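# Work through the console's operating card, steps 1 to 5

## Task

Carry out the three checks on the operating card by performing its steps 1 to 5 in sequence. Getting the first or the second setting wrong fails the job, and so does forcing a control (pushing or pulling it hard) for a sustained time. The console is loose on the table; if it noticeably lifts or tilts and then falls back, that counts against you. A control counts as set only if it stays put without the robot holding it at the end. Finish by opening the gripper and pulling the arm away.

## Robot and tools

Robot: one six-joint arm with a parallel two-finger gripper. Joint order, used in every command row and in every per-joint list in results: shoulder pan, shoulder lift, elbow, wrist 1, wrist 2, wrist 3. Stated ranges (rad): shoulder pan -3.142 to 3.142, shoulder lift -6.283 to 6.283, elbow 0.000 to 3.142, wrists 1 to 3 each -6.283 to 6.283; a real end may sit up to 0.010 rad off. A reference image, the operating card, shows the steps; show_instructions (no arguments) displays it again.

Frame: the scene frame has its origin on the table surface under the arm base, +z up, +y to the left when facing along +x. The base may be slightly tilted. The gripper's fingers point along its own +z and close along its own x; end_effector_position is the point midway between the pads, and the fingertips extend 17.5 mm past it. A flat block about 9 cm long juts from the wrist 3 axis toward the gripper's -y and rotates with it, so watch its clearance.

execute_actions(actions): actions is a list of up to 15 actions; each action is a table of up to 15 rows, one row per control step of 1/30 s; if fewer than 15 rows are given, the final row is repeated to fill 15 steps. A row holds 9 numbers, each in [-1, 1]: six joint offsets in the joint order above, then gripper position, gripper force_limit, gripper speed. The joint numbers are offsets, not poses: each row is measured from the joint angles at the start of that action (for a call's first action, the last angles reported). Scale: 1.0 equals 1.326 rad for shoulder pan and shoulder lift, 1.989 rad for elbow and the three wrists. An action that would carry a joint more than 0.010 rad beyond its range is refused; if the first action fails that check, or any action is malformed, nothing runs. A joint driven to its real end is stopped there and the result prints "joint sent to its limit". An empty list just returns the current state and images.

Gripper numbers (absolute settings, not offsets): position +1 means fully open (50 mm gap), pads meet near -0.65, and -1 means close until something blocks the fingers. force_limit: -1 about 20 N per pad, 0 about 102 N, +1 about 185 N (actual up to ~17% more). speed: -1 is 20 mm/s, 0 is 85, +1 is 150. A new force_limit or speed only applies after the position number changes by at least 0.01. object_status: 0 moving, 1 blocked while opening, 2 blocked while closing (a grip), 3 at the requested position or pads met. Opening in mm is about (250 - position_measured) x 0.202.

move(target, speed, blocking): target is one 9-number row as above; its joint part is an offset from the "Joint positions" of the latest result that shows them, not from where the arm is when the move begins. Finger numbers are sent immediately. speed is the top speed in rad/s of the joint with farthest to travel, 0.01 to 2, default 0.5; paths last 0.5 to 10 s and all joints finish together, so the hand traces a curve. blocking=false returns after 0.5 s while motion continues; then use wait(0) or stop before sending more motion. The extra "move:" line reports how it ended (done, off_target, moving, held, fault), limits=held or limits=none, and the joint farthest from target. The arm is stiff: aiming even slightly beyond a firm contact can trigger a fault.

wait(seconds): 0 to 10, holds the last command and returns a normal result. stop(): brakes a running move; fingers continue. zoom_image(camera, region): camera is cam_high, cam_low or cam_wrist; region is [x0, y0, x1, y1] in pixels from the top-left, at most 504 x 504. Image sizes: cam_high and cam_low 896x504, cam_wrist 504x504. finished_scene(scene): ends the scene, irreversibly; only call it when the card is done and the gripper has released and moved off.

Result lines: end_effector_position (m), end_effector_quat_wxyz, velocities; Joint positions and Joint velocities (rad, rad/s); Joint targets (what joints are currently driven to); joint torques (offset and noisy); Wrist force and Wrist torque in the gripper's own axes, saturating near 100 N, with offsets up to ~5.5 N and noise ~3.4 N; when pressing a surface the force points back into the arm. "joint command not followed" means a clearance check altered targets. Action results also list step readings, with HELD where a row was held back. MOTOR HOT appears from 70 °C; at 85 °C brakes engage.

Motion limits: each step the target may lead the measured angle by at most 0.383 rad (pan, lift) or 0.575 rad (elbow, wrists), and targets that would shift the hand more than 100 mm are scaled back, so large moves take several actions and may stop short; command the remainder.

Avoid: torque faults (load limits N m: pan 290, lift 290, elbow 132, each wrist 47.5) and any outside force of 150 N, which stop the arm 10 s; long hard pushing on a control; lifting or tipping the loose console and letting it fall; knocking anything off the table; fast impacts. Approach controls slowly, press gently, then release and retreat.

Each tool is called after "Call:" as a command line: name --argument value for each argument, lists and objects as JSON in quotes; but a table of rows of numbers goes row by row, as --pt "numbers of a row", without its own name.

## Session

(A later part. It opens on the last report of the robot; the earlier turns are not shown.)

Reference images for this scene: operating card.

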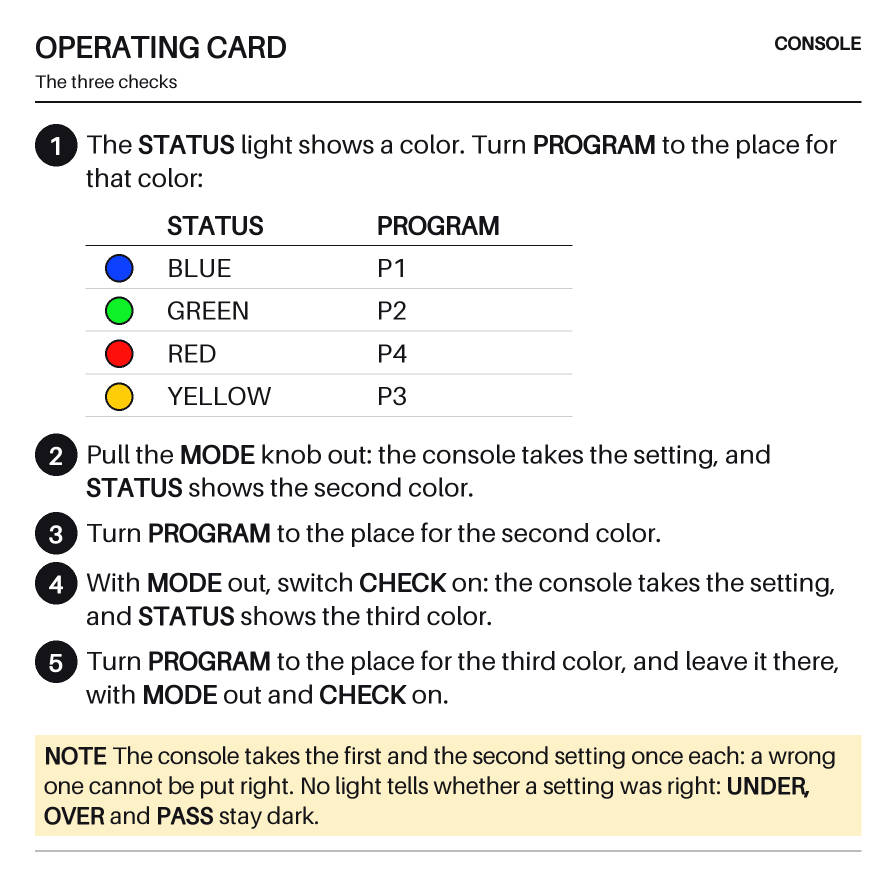

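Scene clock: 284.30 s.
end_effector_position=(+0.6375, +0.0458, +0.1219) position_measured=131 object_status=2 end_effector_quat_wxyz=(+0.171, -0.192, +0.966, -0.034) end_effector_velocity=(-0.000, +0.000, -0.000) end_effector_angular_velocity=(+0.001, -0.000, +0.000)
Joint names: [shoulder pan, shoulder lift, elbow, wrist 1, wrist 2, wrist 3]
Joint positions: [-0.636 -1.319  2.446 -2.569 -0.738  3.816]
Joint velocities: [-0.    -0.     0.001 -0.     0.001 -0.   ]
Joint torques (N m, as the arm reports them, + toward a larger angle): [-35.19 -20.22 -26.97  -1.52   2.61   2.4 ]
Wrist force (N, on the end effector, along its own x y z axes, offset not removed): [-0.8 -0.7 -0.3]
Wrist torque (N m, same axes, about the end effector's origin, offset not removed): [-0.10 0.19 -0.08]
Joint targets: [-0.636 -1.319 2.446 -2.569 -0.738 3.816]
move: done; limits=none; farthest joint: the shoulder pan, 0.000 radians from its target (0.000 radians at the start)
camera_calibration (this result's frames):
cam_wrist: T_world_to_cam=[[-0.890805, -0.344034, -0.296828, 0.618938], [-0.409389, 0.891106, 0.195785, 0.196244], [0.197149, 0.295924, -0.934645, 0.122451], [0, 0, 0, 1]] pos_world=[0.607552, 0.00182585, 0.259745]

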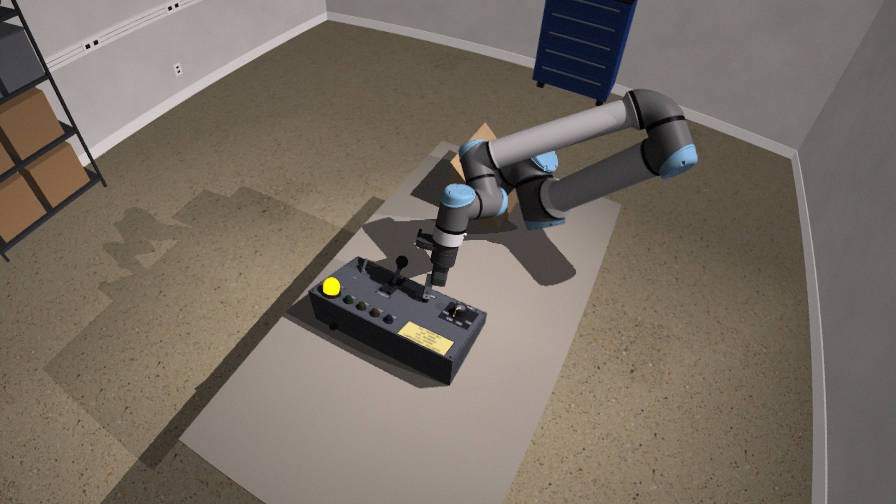

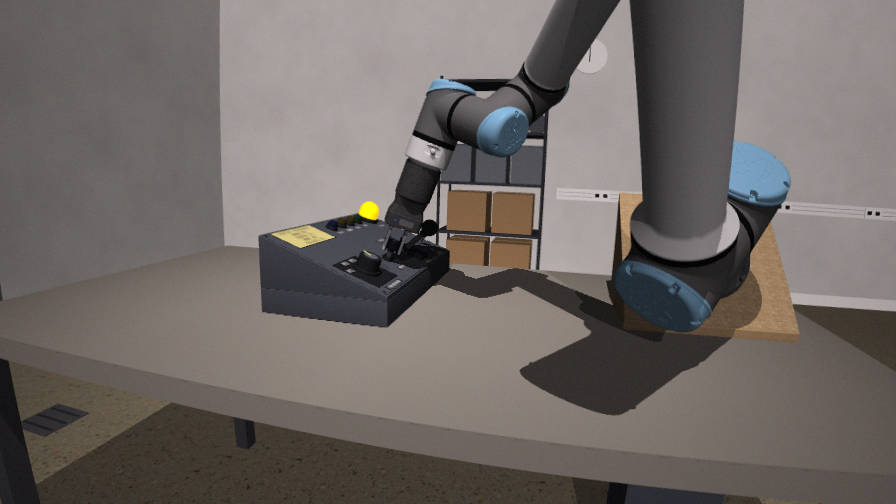

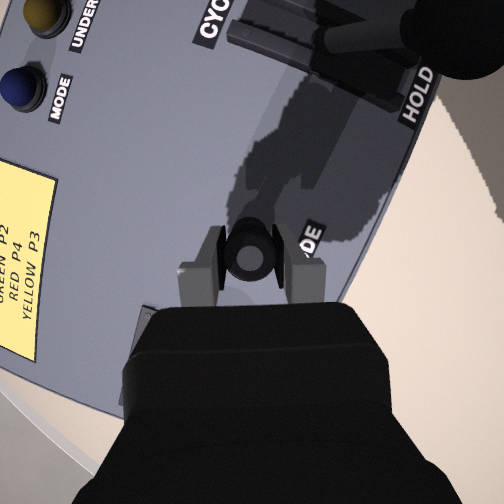

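Call:
move --target '[-0.0065,-0.00953,-0.0002,0.0113,-0.0006,-0.0064,-1,-0.7,-0.5]' --speed 0.03

Scene clock: 308.40 s.
end_effector_position=(+0.6355, +0.0458, +0.1275) position_measured=131 object_status=2 end_effector_quat_wxyz=(+0.171, -0.192, +0.966, -0.034) end_effector_velocity=(-0.001, +0.000, +0.001) end_effector_angular_velocity=(+0.002, -0.000, -0.001)
Joint names: [shoulder pan, shoulder lift, elbow, wrist 1, wrist 2, wrist 3]
Joint positions: [-0.645 -1.331  2.445 -2.547 -0.739  3.803]
Joint velocities: [-0.002 -0.003  0.001  0.005  0.001 -0.002]
Joint torques (N m, as the arm reports them, + toward a larger angle): [-57.14 -23.32 -42.13  -0.32  -3.64  -1.39]
Wrist force (N, on the end effector, along its own x y z axes, offset not removed): [-2.8 -1.9 6.9]
Wrist torque (N m, same axes, about the end effector's origin, offset not removed): [-0.28 -0.10 -0.11]
Joint targets: [-0.645 -1.331 2.445 -2.547 -0.739 3.803]
move: done; limits=none; farthest joint: the shoulder lift, 0.001 radians from its target (0.013 radians at the start)
camera_calibration (this result's frames):
cam_wrist: T_world_to_cam=[[-0.890822, -0.344036, -0.296776, 0.618767], [-0.409373, 0.891113, 0.195782, 0.19433], [0.197105, 0.295899, -0.934662, 0.128087], [0, 0, 0, 1]] pos_world=[0.605518, 0.00180735, 0.265307]

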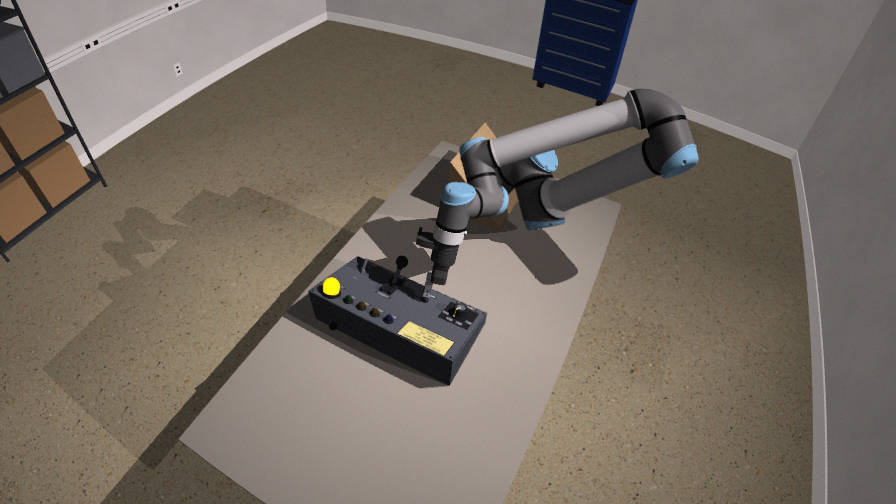

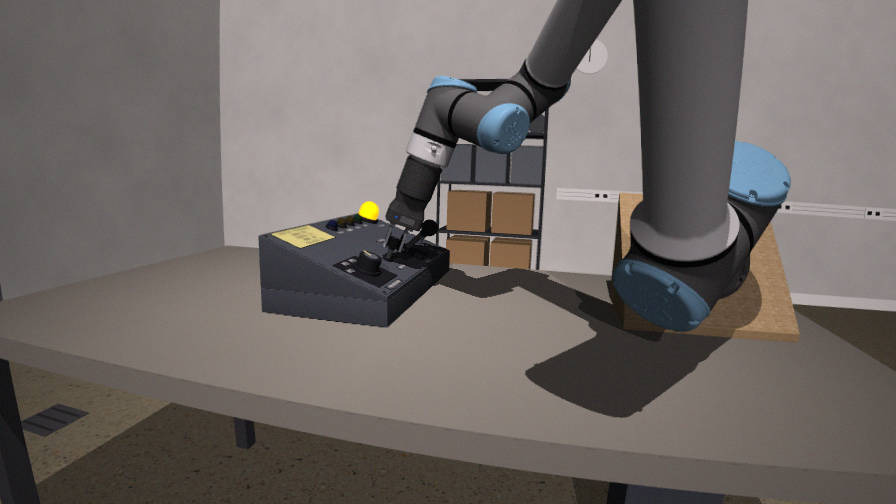

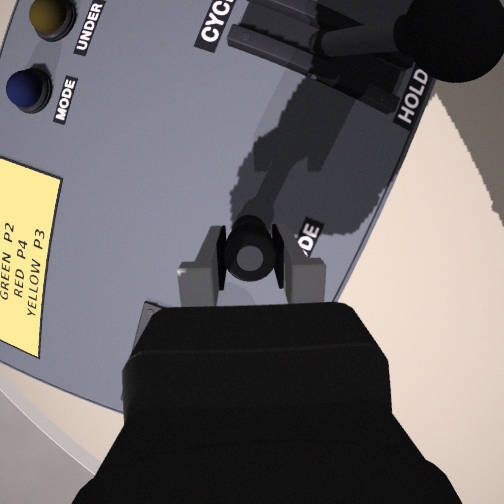

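Call:
move --target '[-0.0065,-0.0095,-0.0003,0.0113,-0.0006,-0.0064,-1,-0.7,-0.5]' --speed 0.03

Scene clock: 318.93 s.
end_effector_position=(+0.6335, +0.0458, +0.1331) position_measured=131 object_status=2 end_effector_quat_wxyz=(+0.171, -0.192, +0.966, -0.034) end_effector_velocity=(+0.001, -0.001, +0.003) end_effector_angular_velocity=(-0.002, -0.003, +0.001)
Joint names: [shoulder pan, shoulder lift, elbow, wrist 1, wrist 2, wrist 3]
Joint positions: [-0.653 -1.343  2.445 -2.525 -0.74   3.791]
Joint velocities: [-0.003 -0.002 -0.001  0.001 -0.001 -0.003]
Joint torques (N m, as the arm reports them, + toward a larger angle): [-55.32 -22.84 -40.7   -0.13  -2.9   -1.86]
Wrist force (N, on the end effector, along its own x y z axes, offset not removed): [-2.8 -0.2 -12.0]
Wrist torque (N m, same axes, about the end effector's origin, offset not removed): [-0.37 0.50 -0.01]
Joint targets: [-0.654 -1.344 2.445 -2.525 -0.740 3.790]
move: done; limits=none; farthest joint: the shoulder pan, 0.000 radians from its target (0.009 radians at the start)
camera_calibration (this result's frames):
cam_wrist: T_world_to_cam=[[-0.89076, -0.344159, -0.296819, 0.618623], [-0.409494, 0.891075, 0.195706, 0.192478], [0.197134, 0.295872, -0.934665, 0.133702], [0, 0, 0, 1]] pos_world=[0.603506, 0.00183371, 0.270916]

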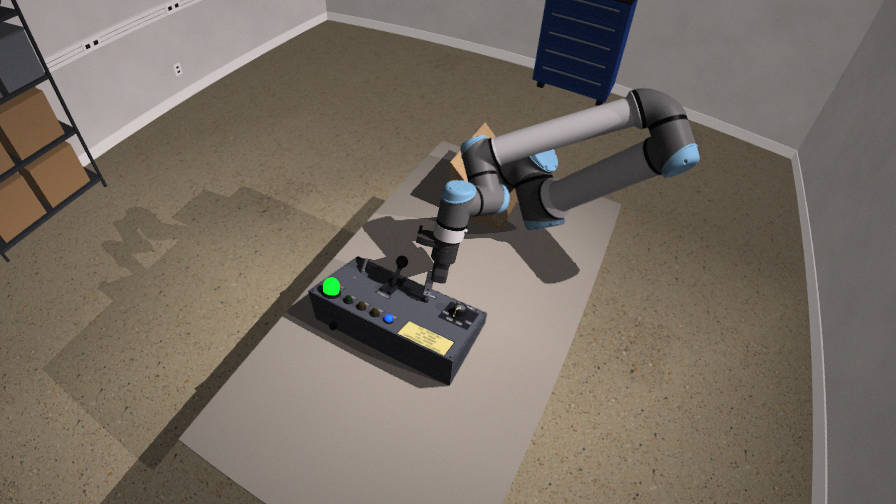

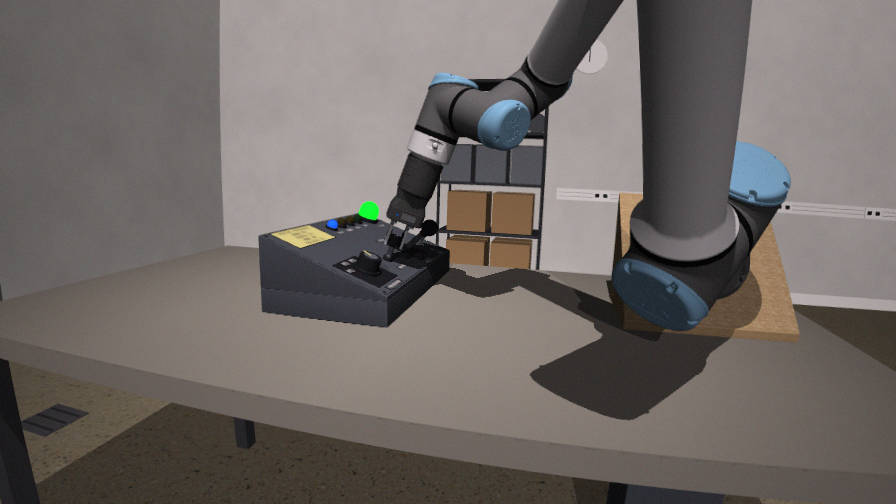

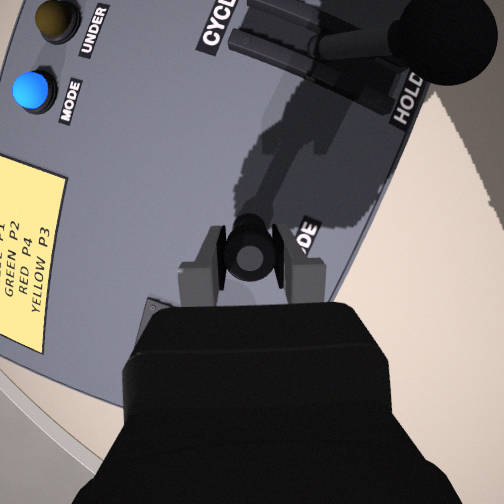

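Call:
move --target '[-0.0016,-0.0024,-0.0001,0.0028,-0.00015,-0.0016,-1,-0.7,-0.5]' --speed 0.03

Call:
move --target '[0,0,0,0,0,0,1,-0.8,0.3]'

Scene clock: 333.63 s.
end_effector_position=(+0.6330, +0.0458, +0.1344) position_measured=131 object_status=2 end_effector_quat_wxyz=(+0.171, -0.192, +0.966, -0.034) end_effector_velocity=(+0.001, -0.000, +0.002) end_effector_angular_velocity=(-0.002, -0.002, +0.002)
Joint names: [shoulder pan, shoulder lift, elbow, wrist 1, wrist 2, wrist 3]
Joint positions: [-0.655 -1.346  2.444 -2.52  -0.741  3.788]
Joint velocities: [-0.002 -0.002 -0.001  0.002 -0.001 -0.003]
Joint torques (N m, as the arm reports them, + toward a larger angle): [-55.96 -21.11 -41.98  -0.88  -2.47  -1.31]
Wrist force (N, on the end effector, along its own x y z axes, offset not removed): [-2.8 -2.2 -1.3]
Wrist torque (N m, same axes, about the end effector's origin, offset not removed): [-0.23 0.59 -0.01]
Joint targets: [-0.655 -1.347 2.444 -2.519 -0.741 3.787]
move: done; limits=none; farthest joint: the shoulder pan, 0.000 radians from its target (0.002 radians at the start)
camera_calibration (this result's frames):
cam_wrist: T_world_to_cam=[[-0.890708, -0.344276, -0.296838, 0.618601], [-0.409601, 0.891042, 0.195629, 0.192078], [0.197145, 0.295834, -0.934674, 0.135038], [0, 0, 0, 1]] pos_world=[0.603046, 0.00187122, 0.272265]

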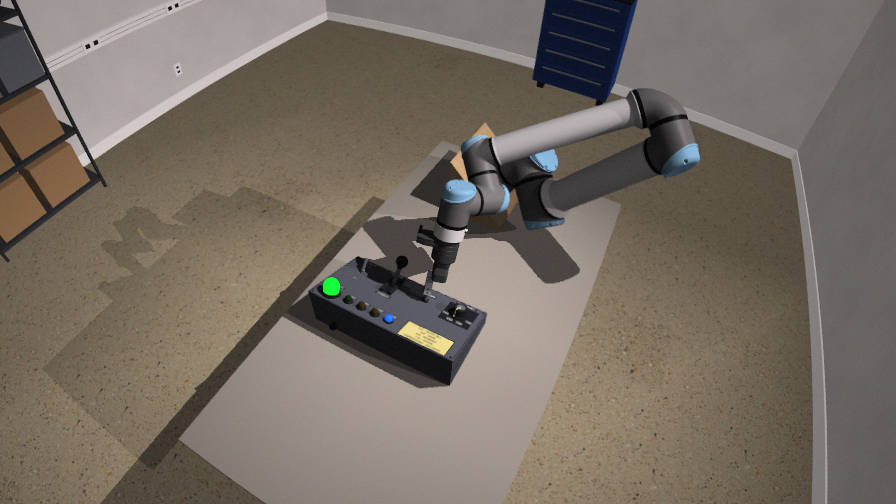

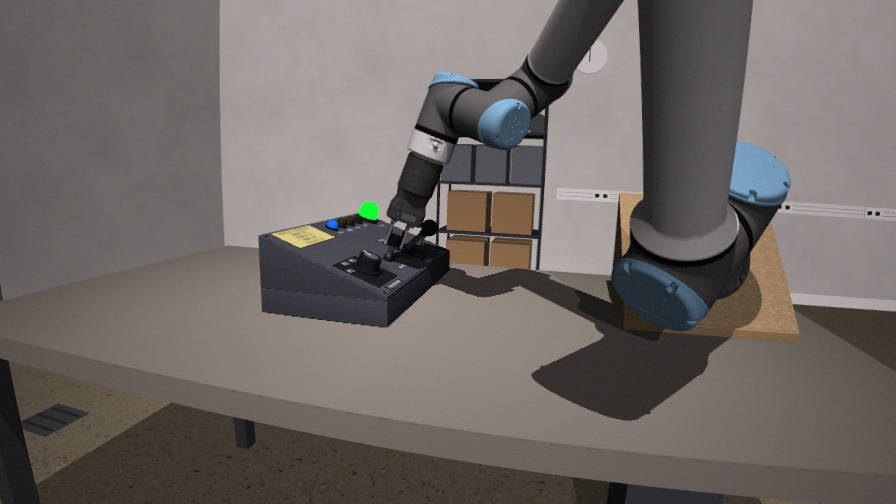

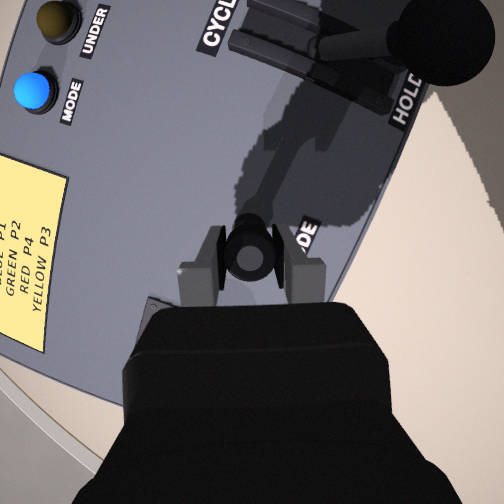

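Scene clock: 334.13 s.
end_effector_position=(+0.6330, +0.0458, +0.1344) position_measured=3 object_status=3 end_effector_quat_wxyz=(+0.171, -0.192, +0.966, -0.034) end_effector_velocity=(+0.000, -0.000, +0.000) end_effector_angular_velocity=(+0.000, -0.000, -0.001)
Joint names: [shoulder pan, shoulder lift, elbow, wrist 1, wrist 2, wrist 3]
Joint positions: [-0.655 -1.346  2.444 -2.52  -0.741  3.788]
Joint velocities: [-0.     0.001 -0.001 -0.    -0.     0.001]
Joint torques (N m, as the arm reports them, + toward a larger angle): [-46.09 -15.88 -40.89  -3.71  -2.57   1.4 ]
Wrist force (N, on the end effector, along its own x y z axes, offset not removed): [-1.4 -1.3 3.0]
Wrist torque (N m, same axes, about the end effector's origin, offset not removed): [-0.19 0.10 -0.05]
Joint targets: [-0.655 -1.346 2.444 -2.520 -0.741 3.788]
move: done; limits=none; farthest joint: the shoulder pan, 0.000 radians from its target (0.000 radians at the start)
camera_calibration (this result's frames):
cam_wrist: T_world_to_cam=[[-0.890713, -0.34427, -0.296831, 0.618599], [-0.409596, 0.891041, 0.195647, 0.192061], [0.197133, 0.295846, -0.934673, 0.135064], [0, 0, 0, 1]] pos_world=[0.603036, 0.00187298, 0.272284]

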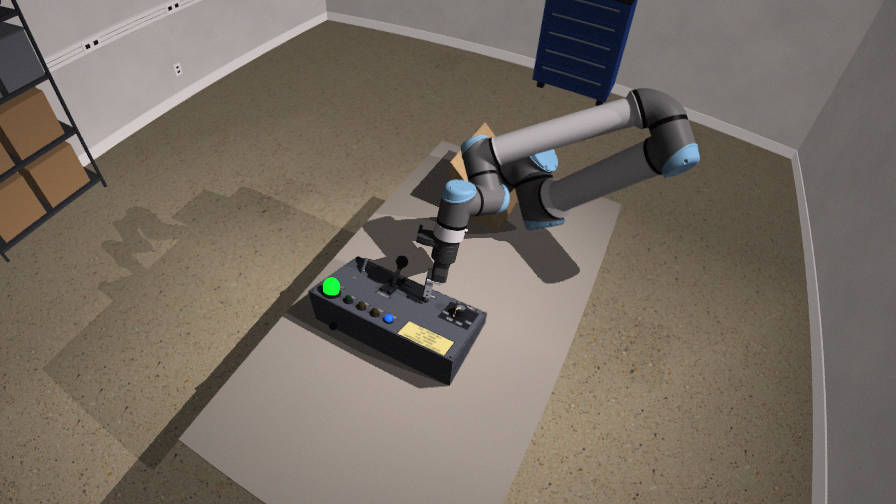

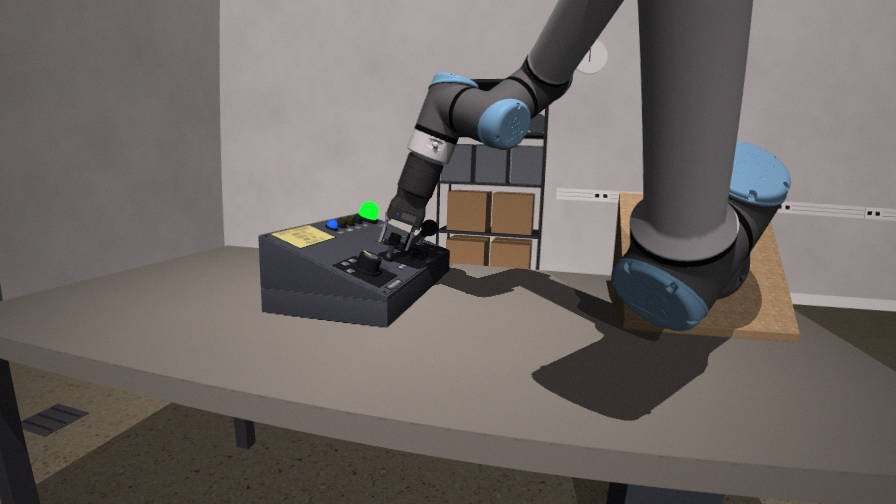

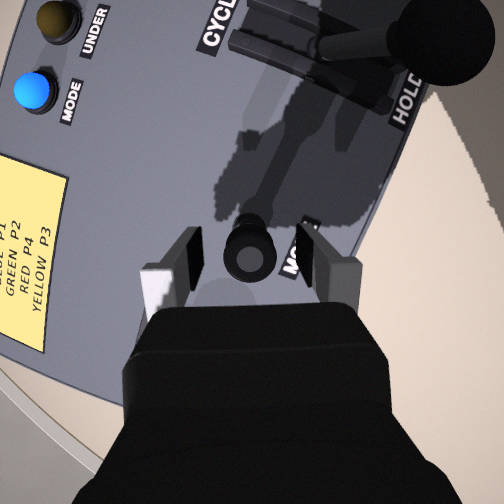

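Call:
move --target '[0.097,-0.1476,-0.0019,0.0286,0.0042,0.0965,1,-0.8,0.3]' --speed 0.35

Call:
move --target '[0.035,0.0532,0.0029,-0.0645,0,0.035,1,-0.8,0.3]' --speed 0.3

Call:
zoom_image --camera "cam_wrist" --region '[160, 140, 340, 320]'

Scene clock: 346.73 s.
end_effector_position=(+0.6289, +0.1667, +0.1459) position_measured=3 object_status=3 end_effector_quat_wxyz=(+0.171, -0.192, +0.966, -0.035) end_effector_velocity=(+0.000, +0.003, +0.000) end_effector_angular_velocity=(+0.001, -0.001, +0.003)
Joint names: [shoulder pan, shoulder lift, elbow, wrist 1, wrist 2, wrist 3]
Joint positions: [-0.527 -1.542  2.441 -2.463 -0.732  3.979]
Joint velocities: [ 0.003 -0.004 -0.001  0.     0.002  0.003]
Joint torques (N m, as the arm reports them, + toward a larger angle): [-26.03 -21.29 -44.2   -0.17   3.28   2.45]
Wrist force (N, on the end effector, along its own x y z axes, offset not removed): [-1.5 -0.9 0.9]
Wrist torque (N m, same axes, about the end effector's origin, offset not removed): [-0.09 0.07 0.08]
Joint targets: [-0.527 -1.542 2.441 -2.463 -0.732 3.979]
move: done; limits=none; farthest joint: the shoulder pan, 0.001 radians from its target (0.129 radians at the start)
camera_calibration (this result's frames):
cam_wrist: T_world_to_cam=[[-0.891065, -0.343987, -0.296102, 0.65999], [-0.408802, 0.891696, 0.194318, 0.080054], [0.19719, 0.294197, -0.935181, 0.111149], [0, 0, 0, 1]] pos_world=[0.598903, 0.122944, 0.283813]

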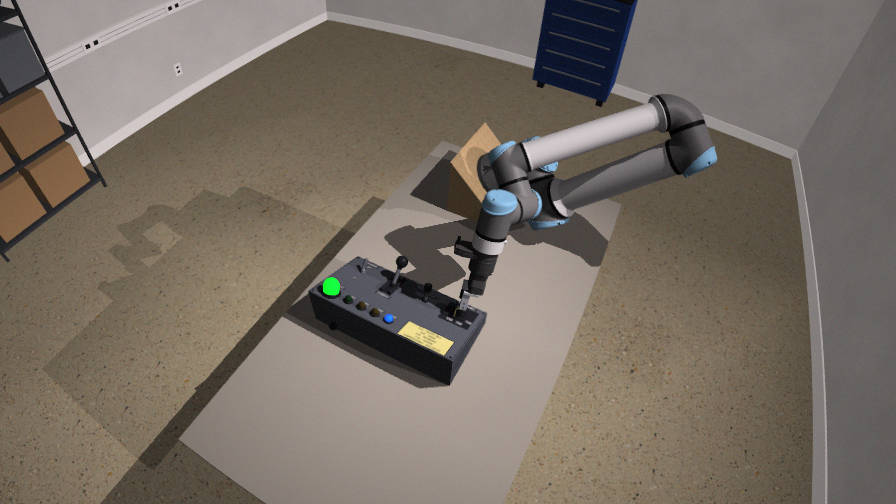

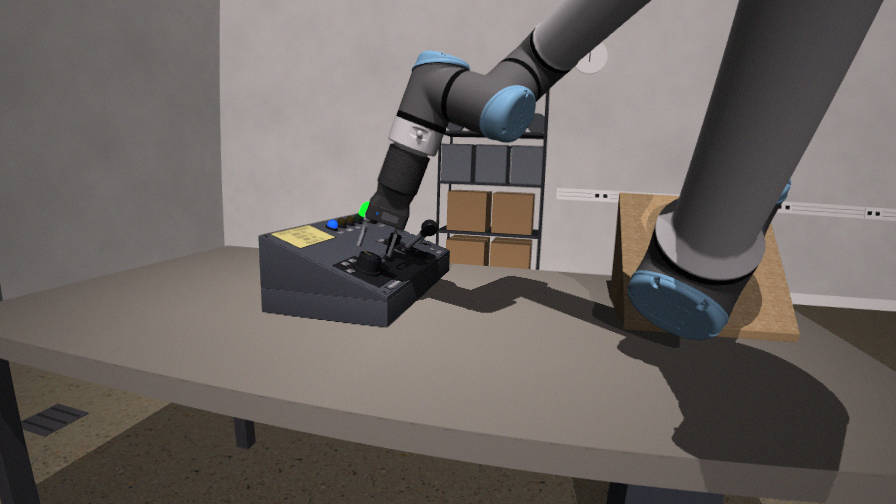

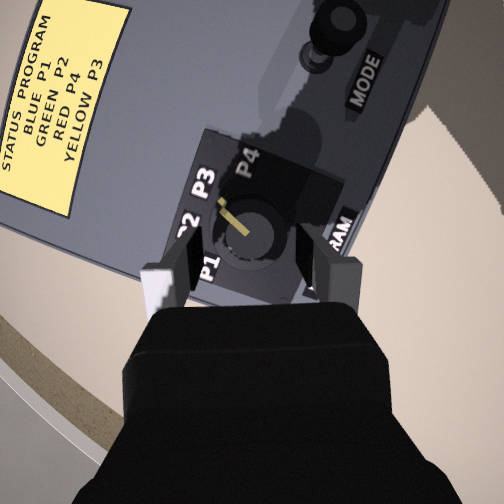

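Scene clock: 347.80 s.
end_effector_position=(+0.6391, +0.1659, +0.1155) position_measured=3 object_status=3 end_effector_quat_wxyz=(+0.171, -0.192, +0.966, -0.034) end_effector_velocity=(-0.000, -0.000, -0.001) end_effector_angular_velocity=(-0.001, +0.001, -0.000)
Joint names: [shoulder pan, shoulder lift, elbow, wrist 1, wrist 2, wrist 3]
Joint positions: [-0.481 -1.471  2.446 -2.591 -0.732  4.048]
Joint velocities: [ 0.002  0.002  0.001 -0.004 -0.001  0.002]
Joint torques (N m, as the arm reports them, + toward a larger angle): [-21.97   1.26 -26.06  -6.93   2.41   2.52]
Wrist force (N, on the end effector, along its own x y z axes, offset not removed): [-4.4 -1.2 0.8]
Wrist torque (N m, same axes, about the end effector's origin, offset not removed): [-0.14 0.48 0.11]
Joint targets: [-0.481 -1.471 2.446 -2.591 -0.732 4.049]
move: done; limits=none; farthest joint: the wrist 1, 0.001 radians from its target (0.128 radians at the start)
camera_calibration (this result's frames):
cam_wrist: T_world_to_cam=[[-0.890805, -0.344069, -0.296787, 0.659787], [-0.40919, 0.891426, 0.19474, 0.0910459], [0.197559, 0.294918, -0.934876, 0.0805882], [0, 0, 0, 1]] pos_world=[0.609076, 0.122085, 0.253426]

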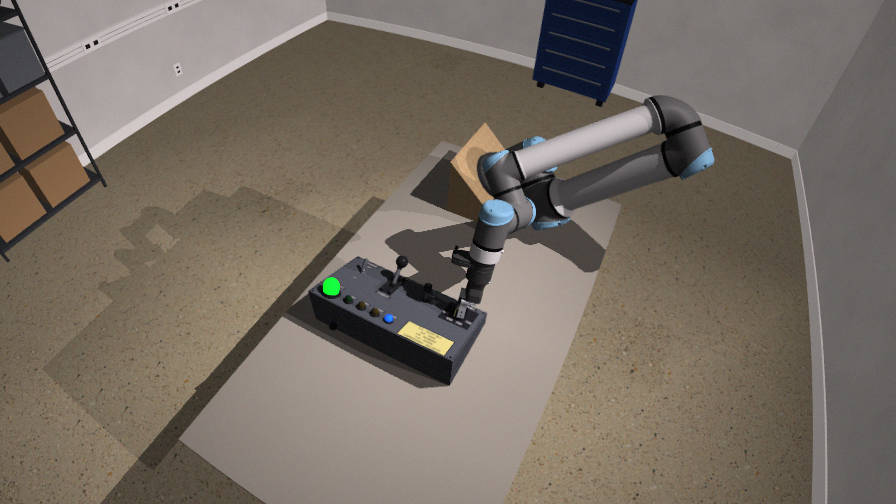

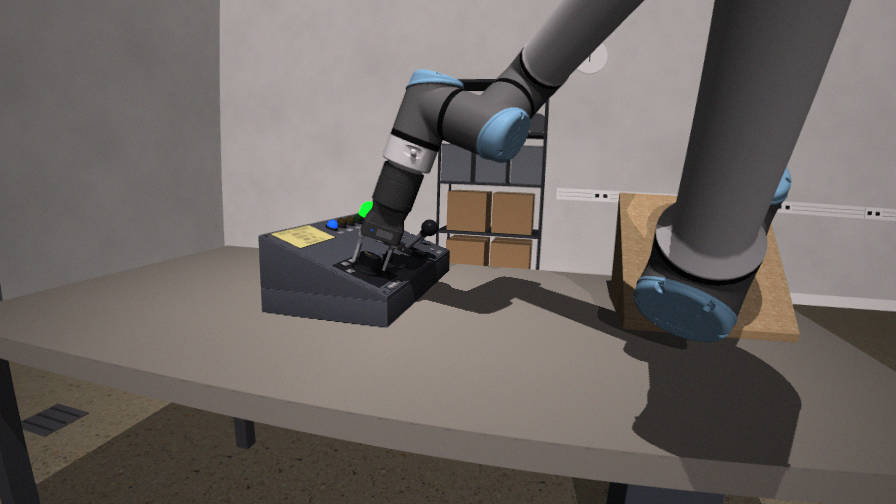

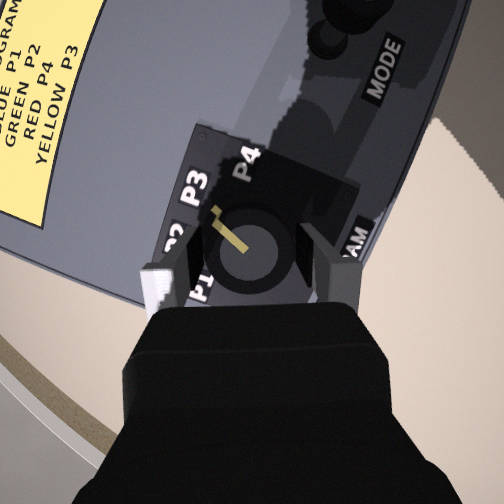

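Region (160, 140, 340, 320) of cam_wrist's 504x504 image, scaled by 2.800, with more detail than that image has.

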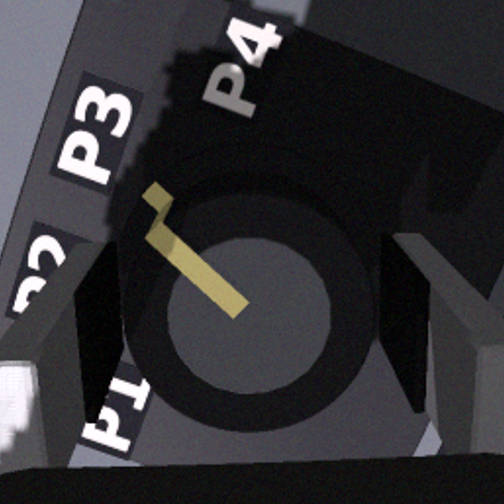

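Call:
move --target '[0.00012,0.00029,-0.00034,0.00005,0,0.00012,1,-0.8,0.3]' --speed 0.05

Call:
move --target '[0,0,0,0,0,0,-1,-0.8,-0.5]'

Scene clock: 356.83 s.
end_effector_position=(+0.6395, +0.1659, +0.1157) position_measured=3 object_status=3 end_effector_quat_wxyz=(+0.171, -0.192, +0.966, -0.034) end_effector_velocity=(-0.001, +0.001, -0.002) end_effector_angular_velocity=(+0.001, +0.003, +0.002)
Joint names: [shoulder pan, shoulder lift, elbow, wrist 1, wrist 2, wrist 3]
Joint positions: [-0.481 -1.471  2.446 -2.591 -0.732  4.049]
Joint velocities: [ 0.002  0.     0.001  0.002  0.001 -0.002]
Joint torques (N m, as the arm reports them, + toward a larger angle): [-23.95  -2.42 -41.8   -0.39   1.59   2.55]
Wrist force (N, on the end effector, along its own x y z axes, offset not removed): [-0.6 1.7 -2.4]
Wrist torque (N m, same axes, about the end effector's origin, offset not removed): [0.46 -0.17 -0.08]
Joint targets: [-0.481 -1.471 2.446 -2.591 -0.732 4.049]
move: done; limits=none; farthest joint: the shoulder pan, 0.000 radians from its target (0.000 radians at the start)
camera_calibration (this result's frames):
cam_wrist: T_world_to_cam=[[-0.89077, -0.344125, -0.296827, 0.660123], [-0.409248, 0.891409, 0.194692, 0.0911933], [0.197596, 0.294902, -0.934874, 0.0806022], [0, 0, 0, 1]] pos_world=[0.609412, 0.122105, 0.25354]

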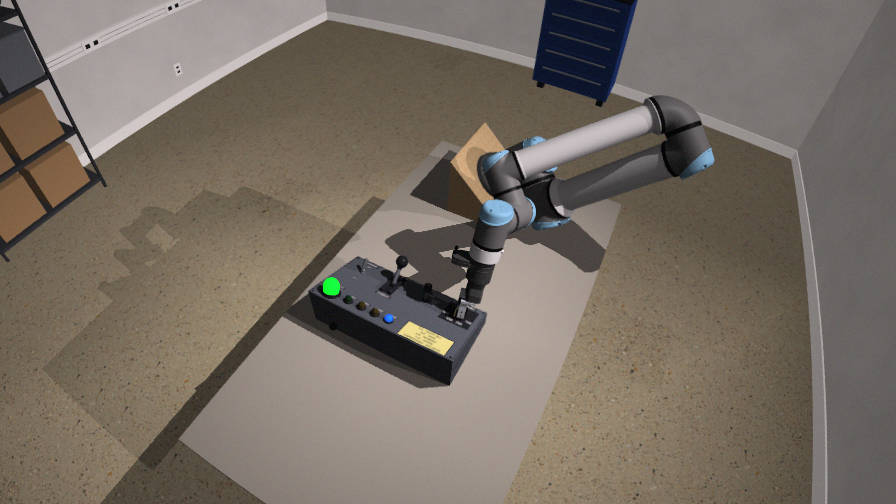

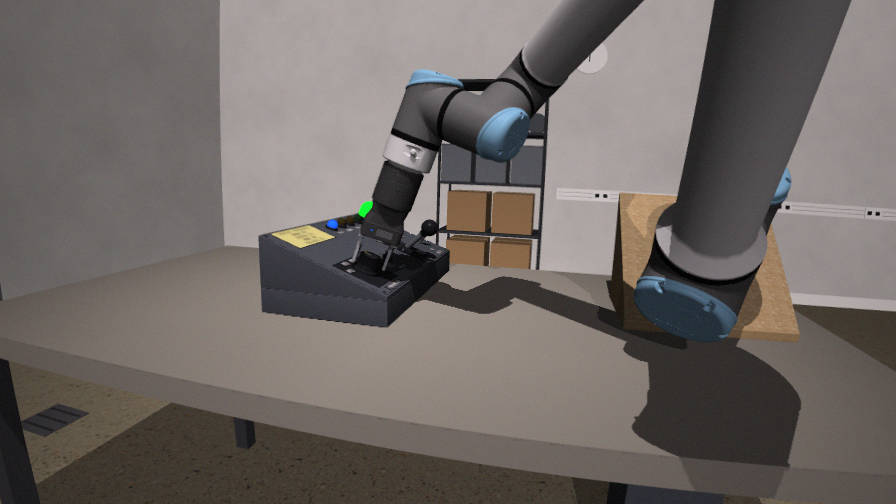

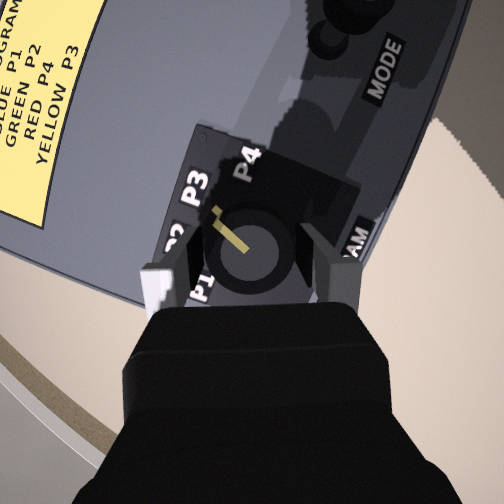

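Scene clock: 357.33 s.
end_effector_position=(+0.6395, +0.1659, +0.1157) position_measured=36 object_status=2 end_effector_quat_wxyz=(+0.171, -0.192, +0.966, -0.034) end_effector_velocity=(-0.001, -0.001, -0.001) end_effector_angular_velocity=(+0.000, +0.002, -0.001)
Joint names: [shoulder pan, shoulder lift, elbow, wrist 1, wrist 2, wrist 3]
Joint positions: [-0.481 -1.471  2.446 -2.591 -0.732  4.049]
Joint velocities: [ 0.     0.001  0.001  0.001 -0.001 -0.   ]
Joint torques (N m, as the arm reports them, + toward a larger angle): [-27.11  -3.09 -39.33  -1.39   1.15   2.68]
Wrist force (N, on the end effector, along its own x y z axes, offset not removed): [-1.9 -1.9 1.7]
Wrist torque (N m, same axes, about the end effector's origin, offset not removed): [-0.23 0.27 0.06]
Joint targets: [-0.481 -1.471 2.446 -2.591 -0.732 4.049]
move: done; limits=none; farthest joint: the shoulder pan, 0.000 radians from its target (0.000 radians at the start)
camera_calibration (this result's frames):
cam_wrist: T_world_to_cam=[[-0.890779, -0.344111, -0.296818, 0.660127], [-0.409234, 0.891413, 0.194705, 0.0911828], [0.197587, 0.294908, -0.934874, 0.0806075], [0, 0, 0, 1]] pos_world=[0.609415, 0.122104, 0.253542]

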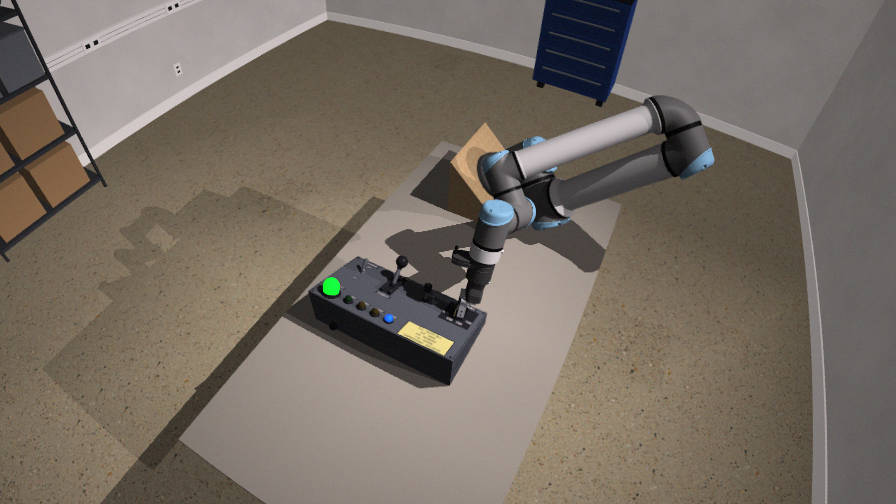

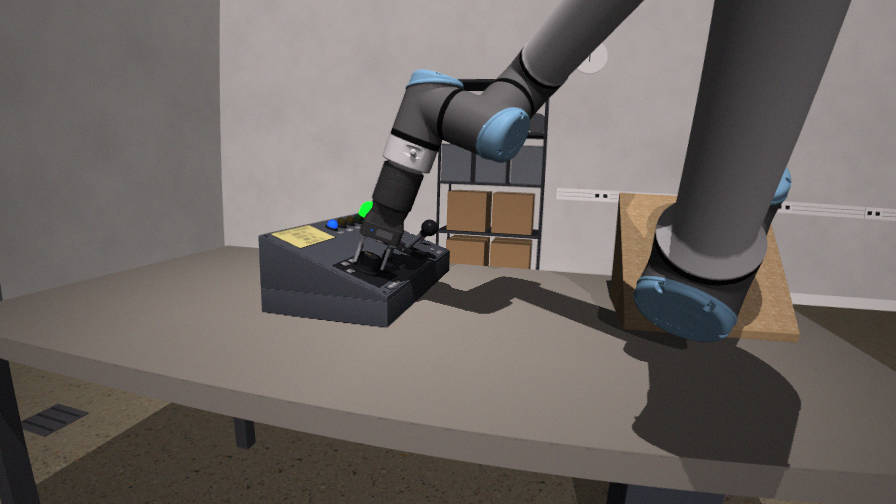

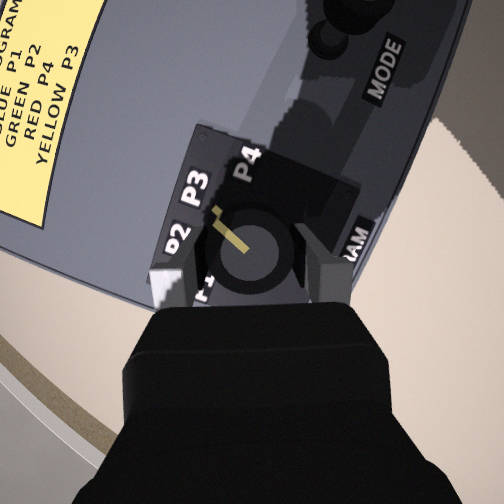

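Call:
move --target '[-0.0078,-0.0017,0.0081,-0.0012,0.00025,-0.2056,-1,-0.8,-0.5]' --speed 0.7

Scene clock: 378.27 s.
end_effector_position=(+0.6394, +0.1659, +0.1159) position_measured=36 object_status=2 end_effector_quat_wxyz=(+0.161, -0.377, +0.910, -0.067) end_effector_velocity=(-0.000, -0.000, -0.001) end_effector_angular_velocity=(+0.000, +0.001, +0.000)
Joint names: [shoulder pan, shoulder lift, elbow, wrist 1, wrist 2, wrist 3]
Joint positions: [-0.491 -1.473  2.462 -2.593 -0.732  3.64 ]
Joint velocities: [-0.     0.001  0.     0.     0.    -0.002]
Joint torques (N m, as the arm reports them, + toward a larger angle): [-54.41 -31.05 -30.94  -8.4    3.87  -1.2 ]
Wrist force (N, on the end effector, along its own x y z axes, offset not removed): [-1.9 -2.8 18.5]
Wrist torque (N m, same axes, about the end effector's origin, offset not removed): [0.47 0.36 0.01]
Joint targets: [-0.491 -1.473 2.462 -2.593 -0.732 3.640]
move: done; limits=none; farthest joint: the shoulder pan, 0.000 radians from its target (0.011 radians at the start)
camera_calibration (this result's frames):
cam_wrist: T_world_to_cam=[[-0.699876, -0.677315, -0.226754, 0.585237], [-0.707082, 0.701904, 0.0858192, 0.325618], [0.101033, 0.220396, -0.970164, 0.158999], [0, 0, 0, 1]] pos_world=[0.623768, 0.132795, 0.259016]

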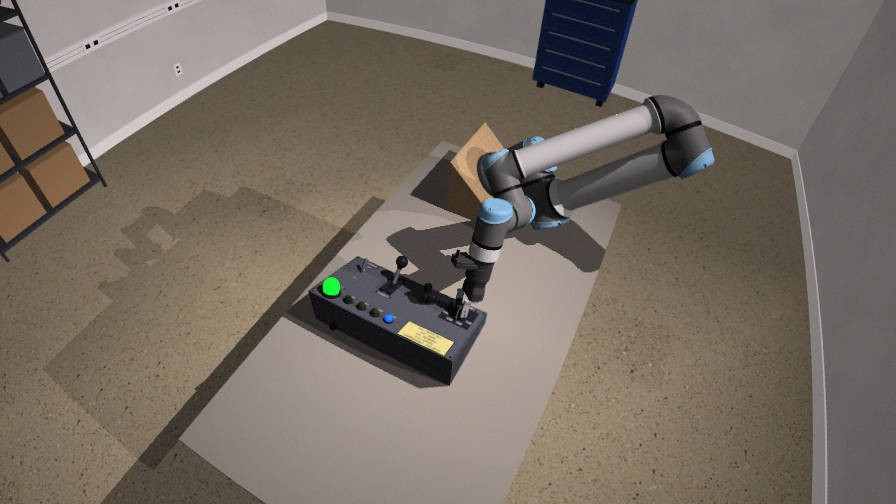

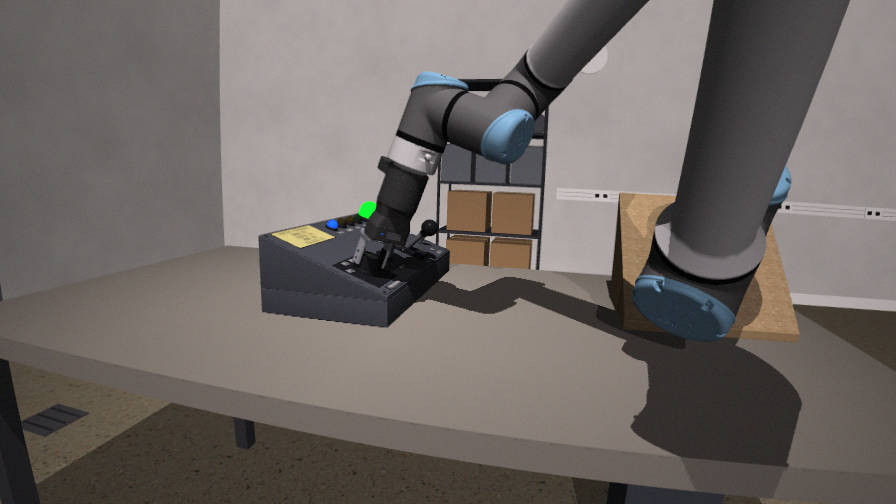

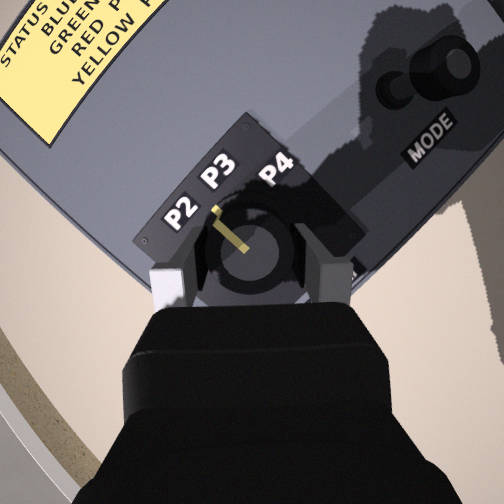

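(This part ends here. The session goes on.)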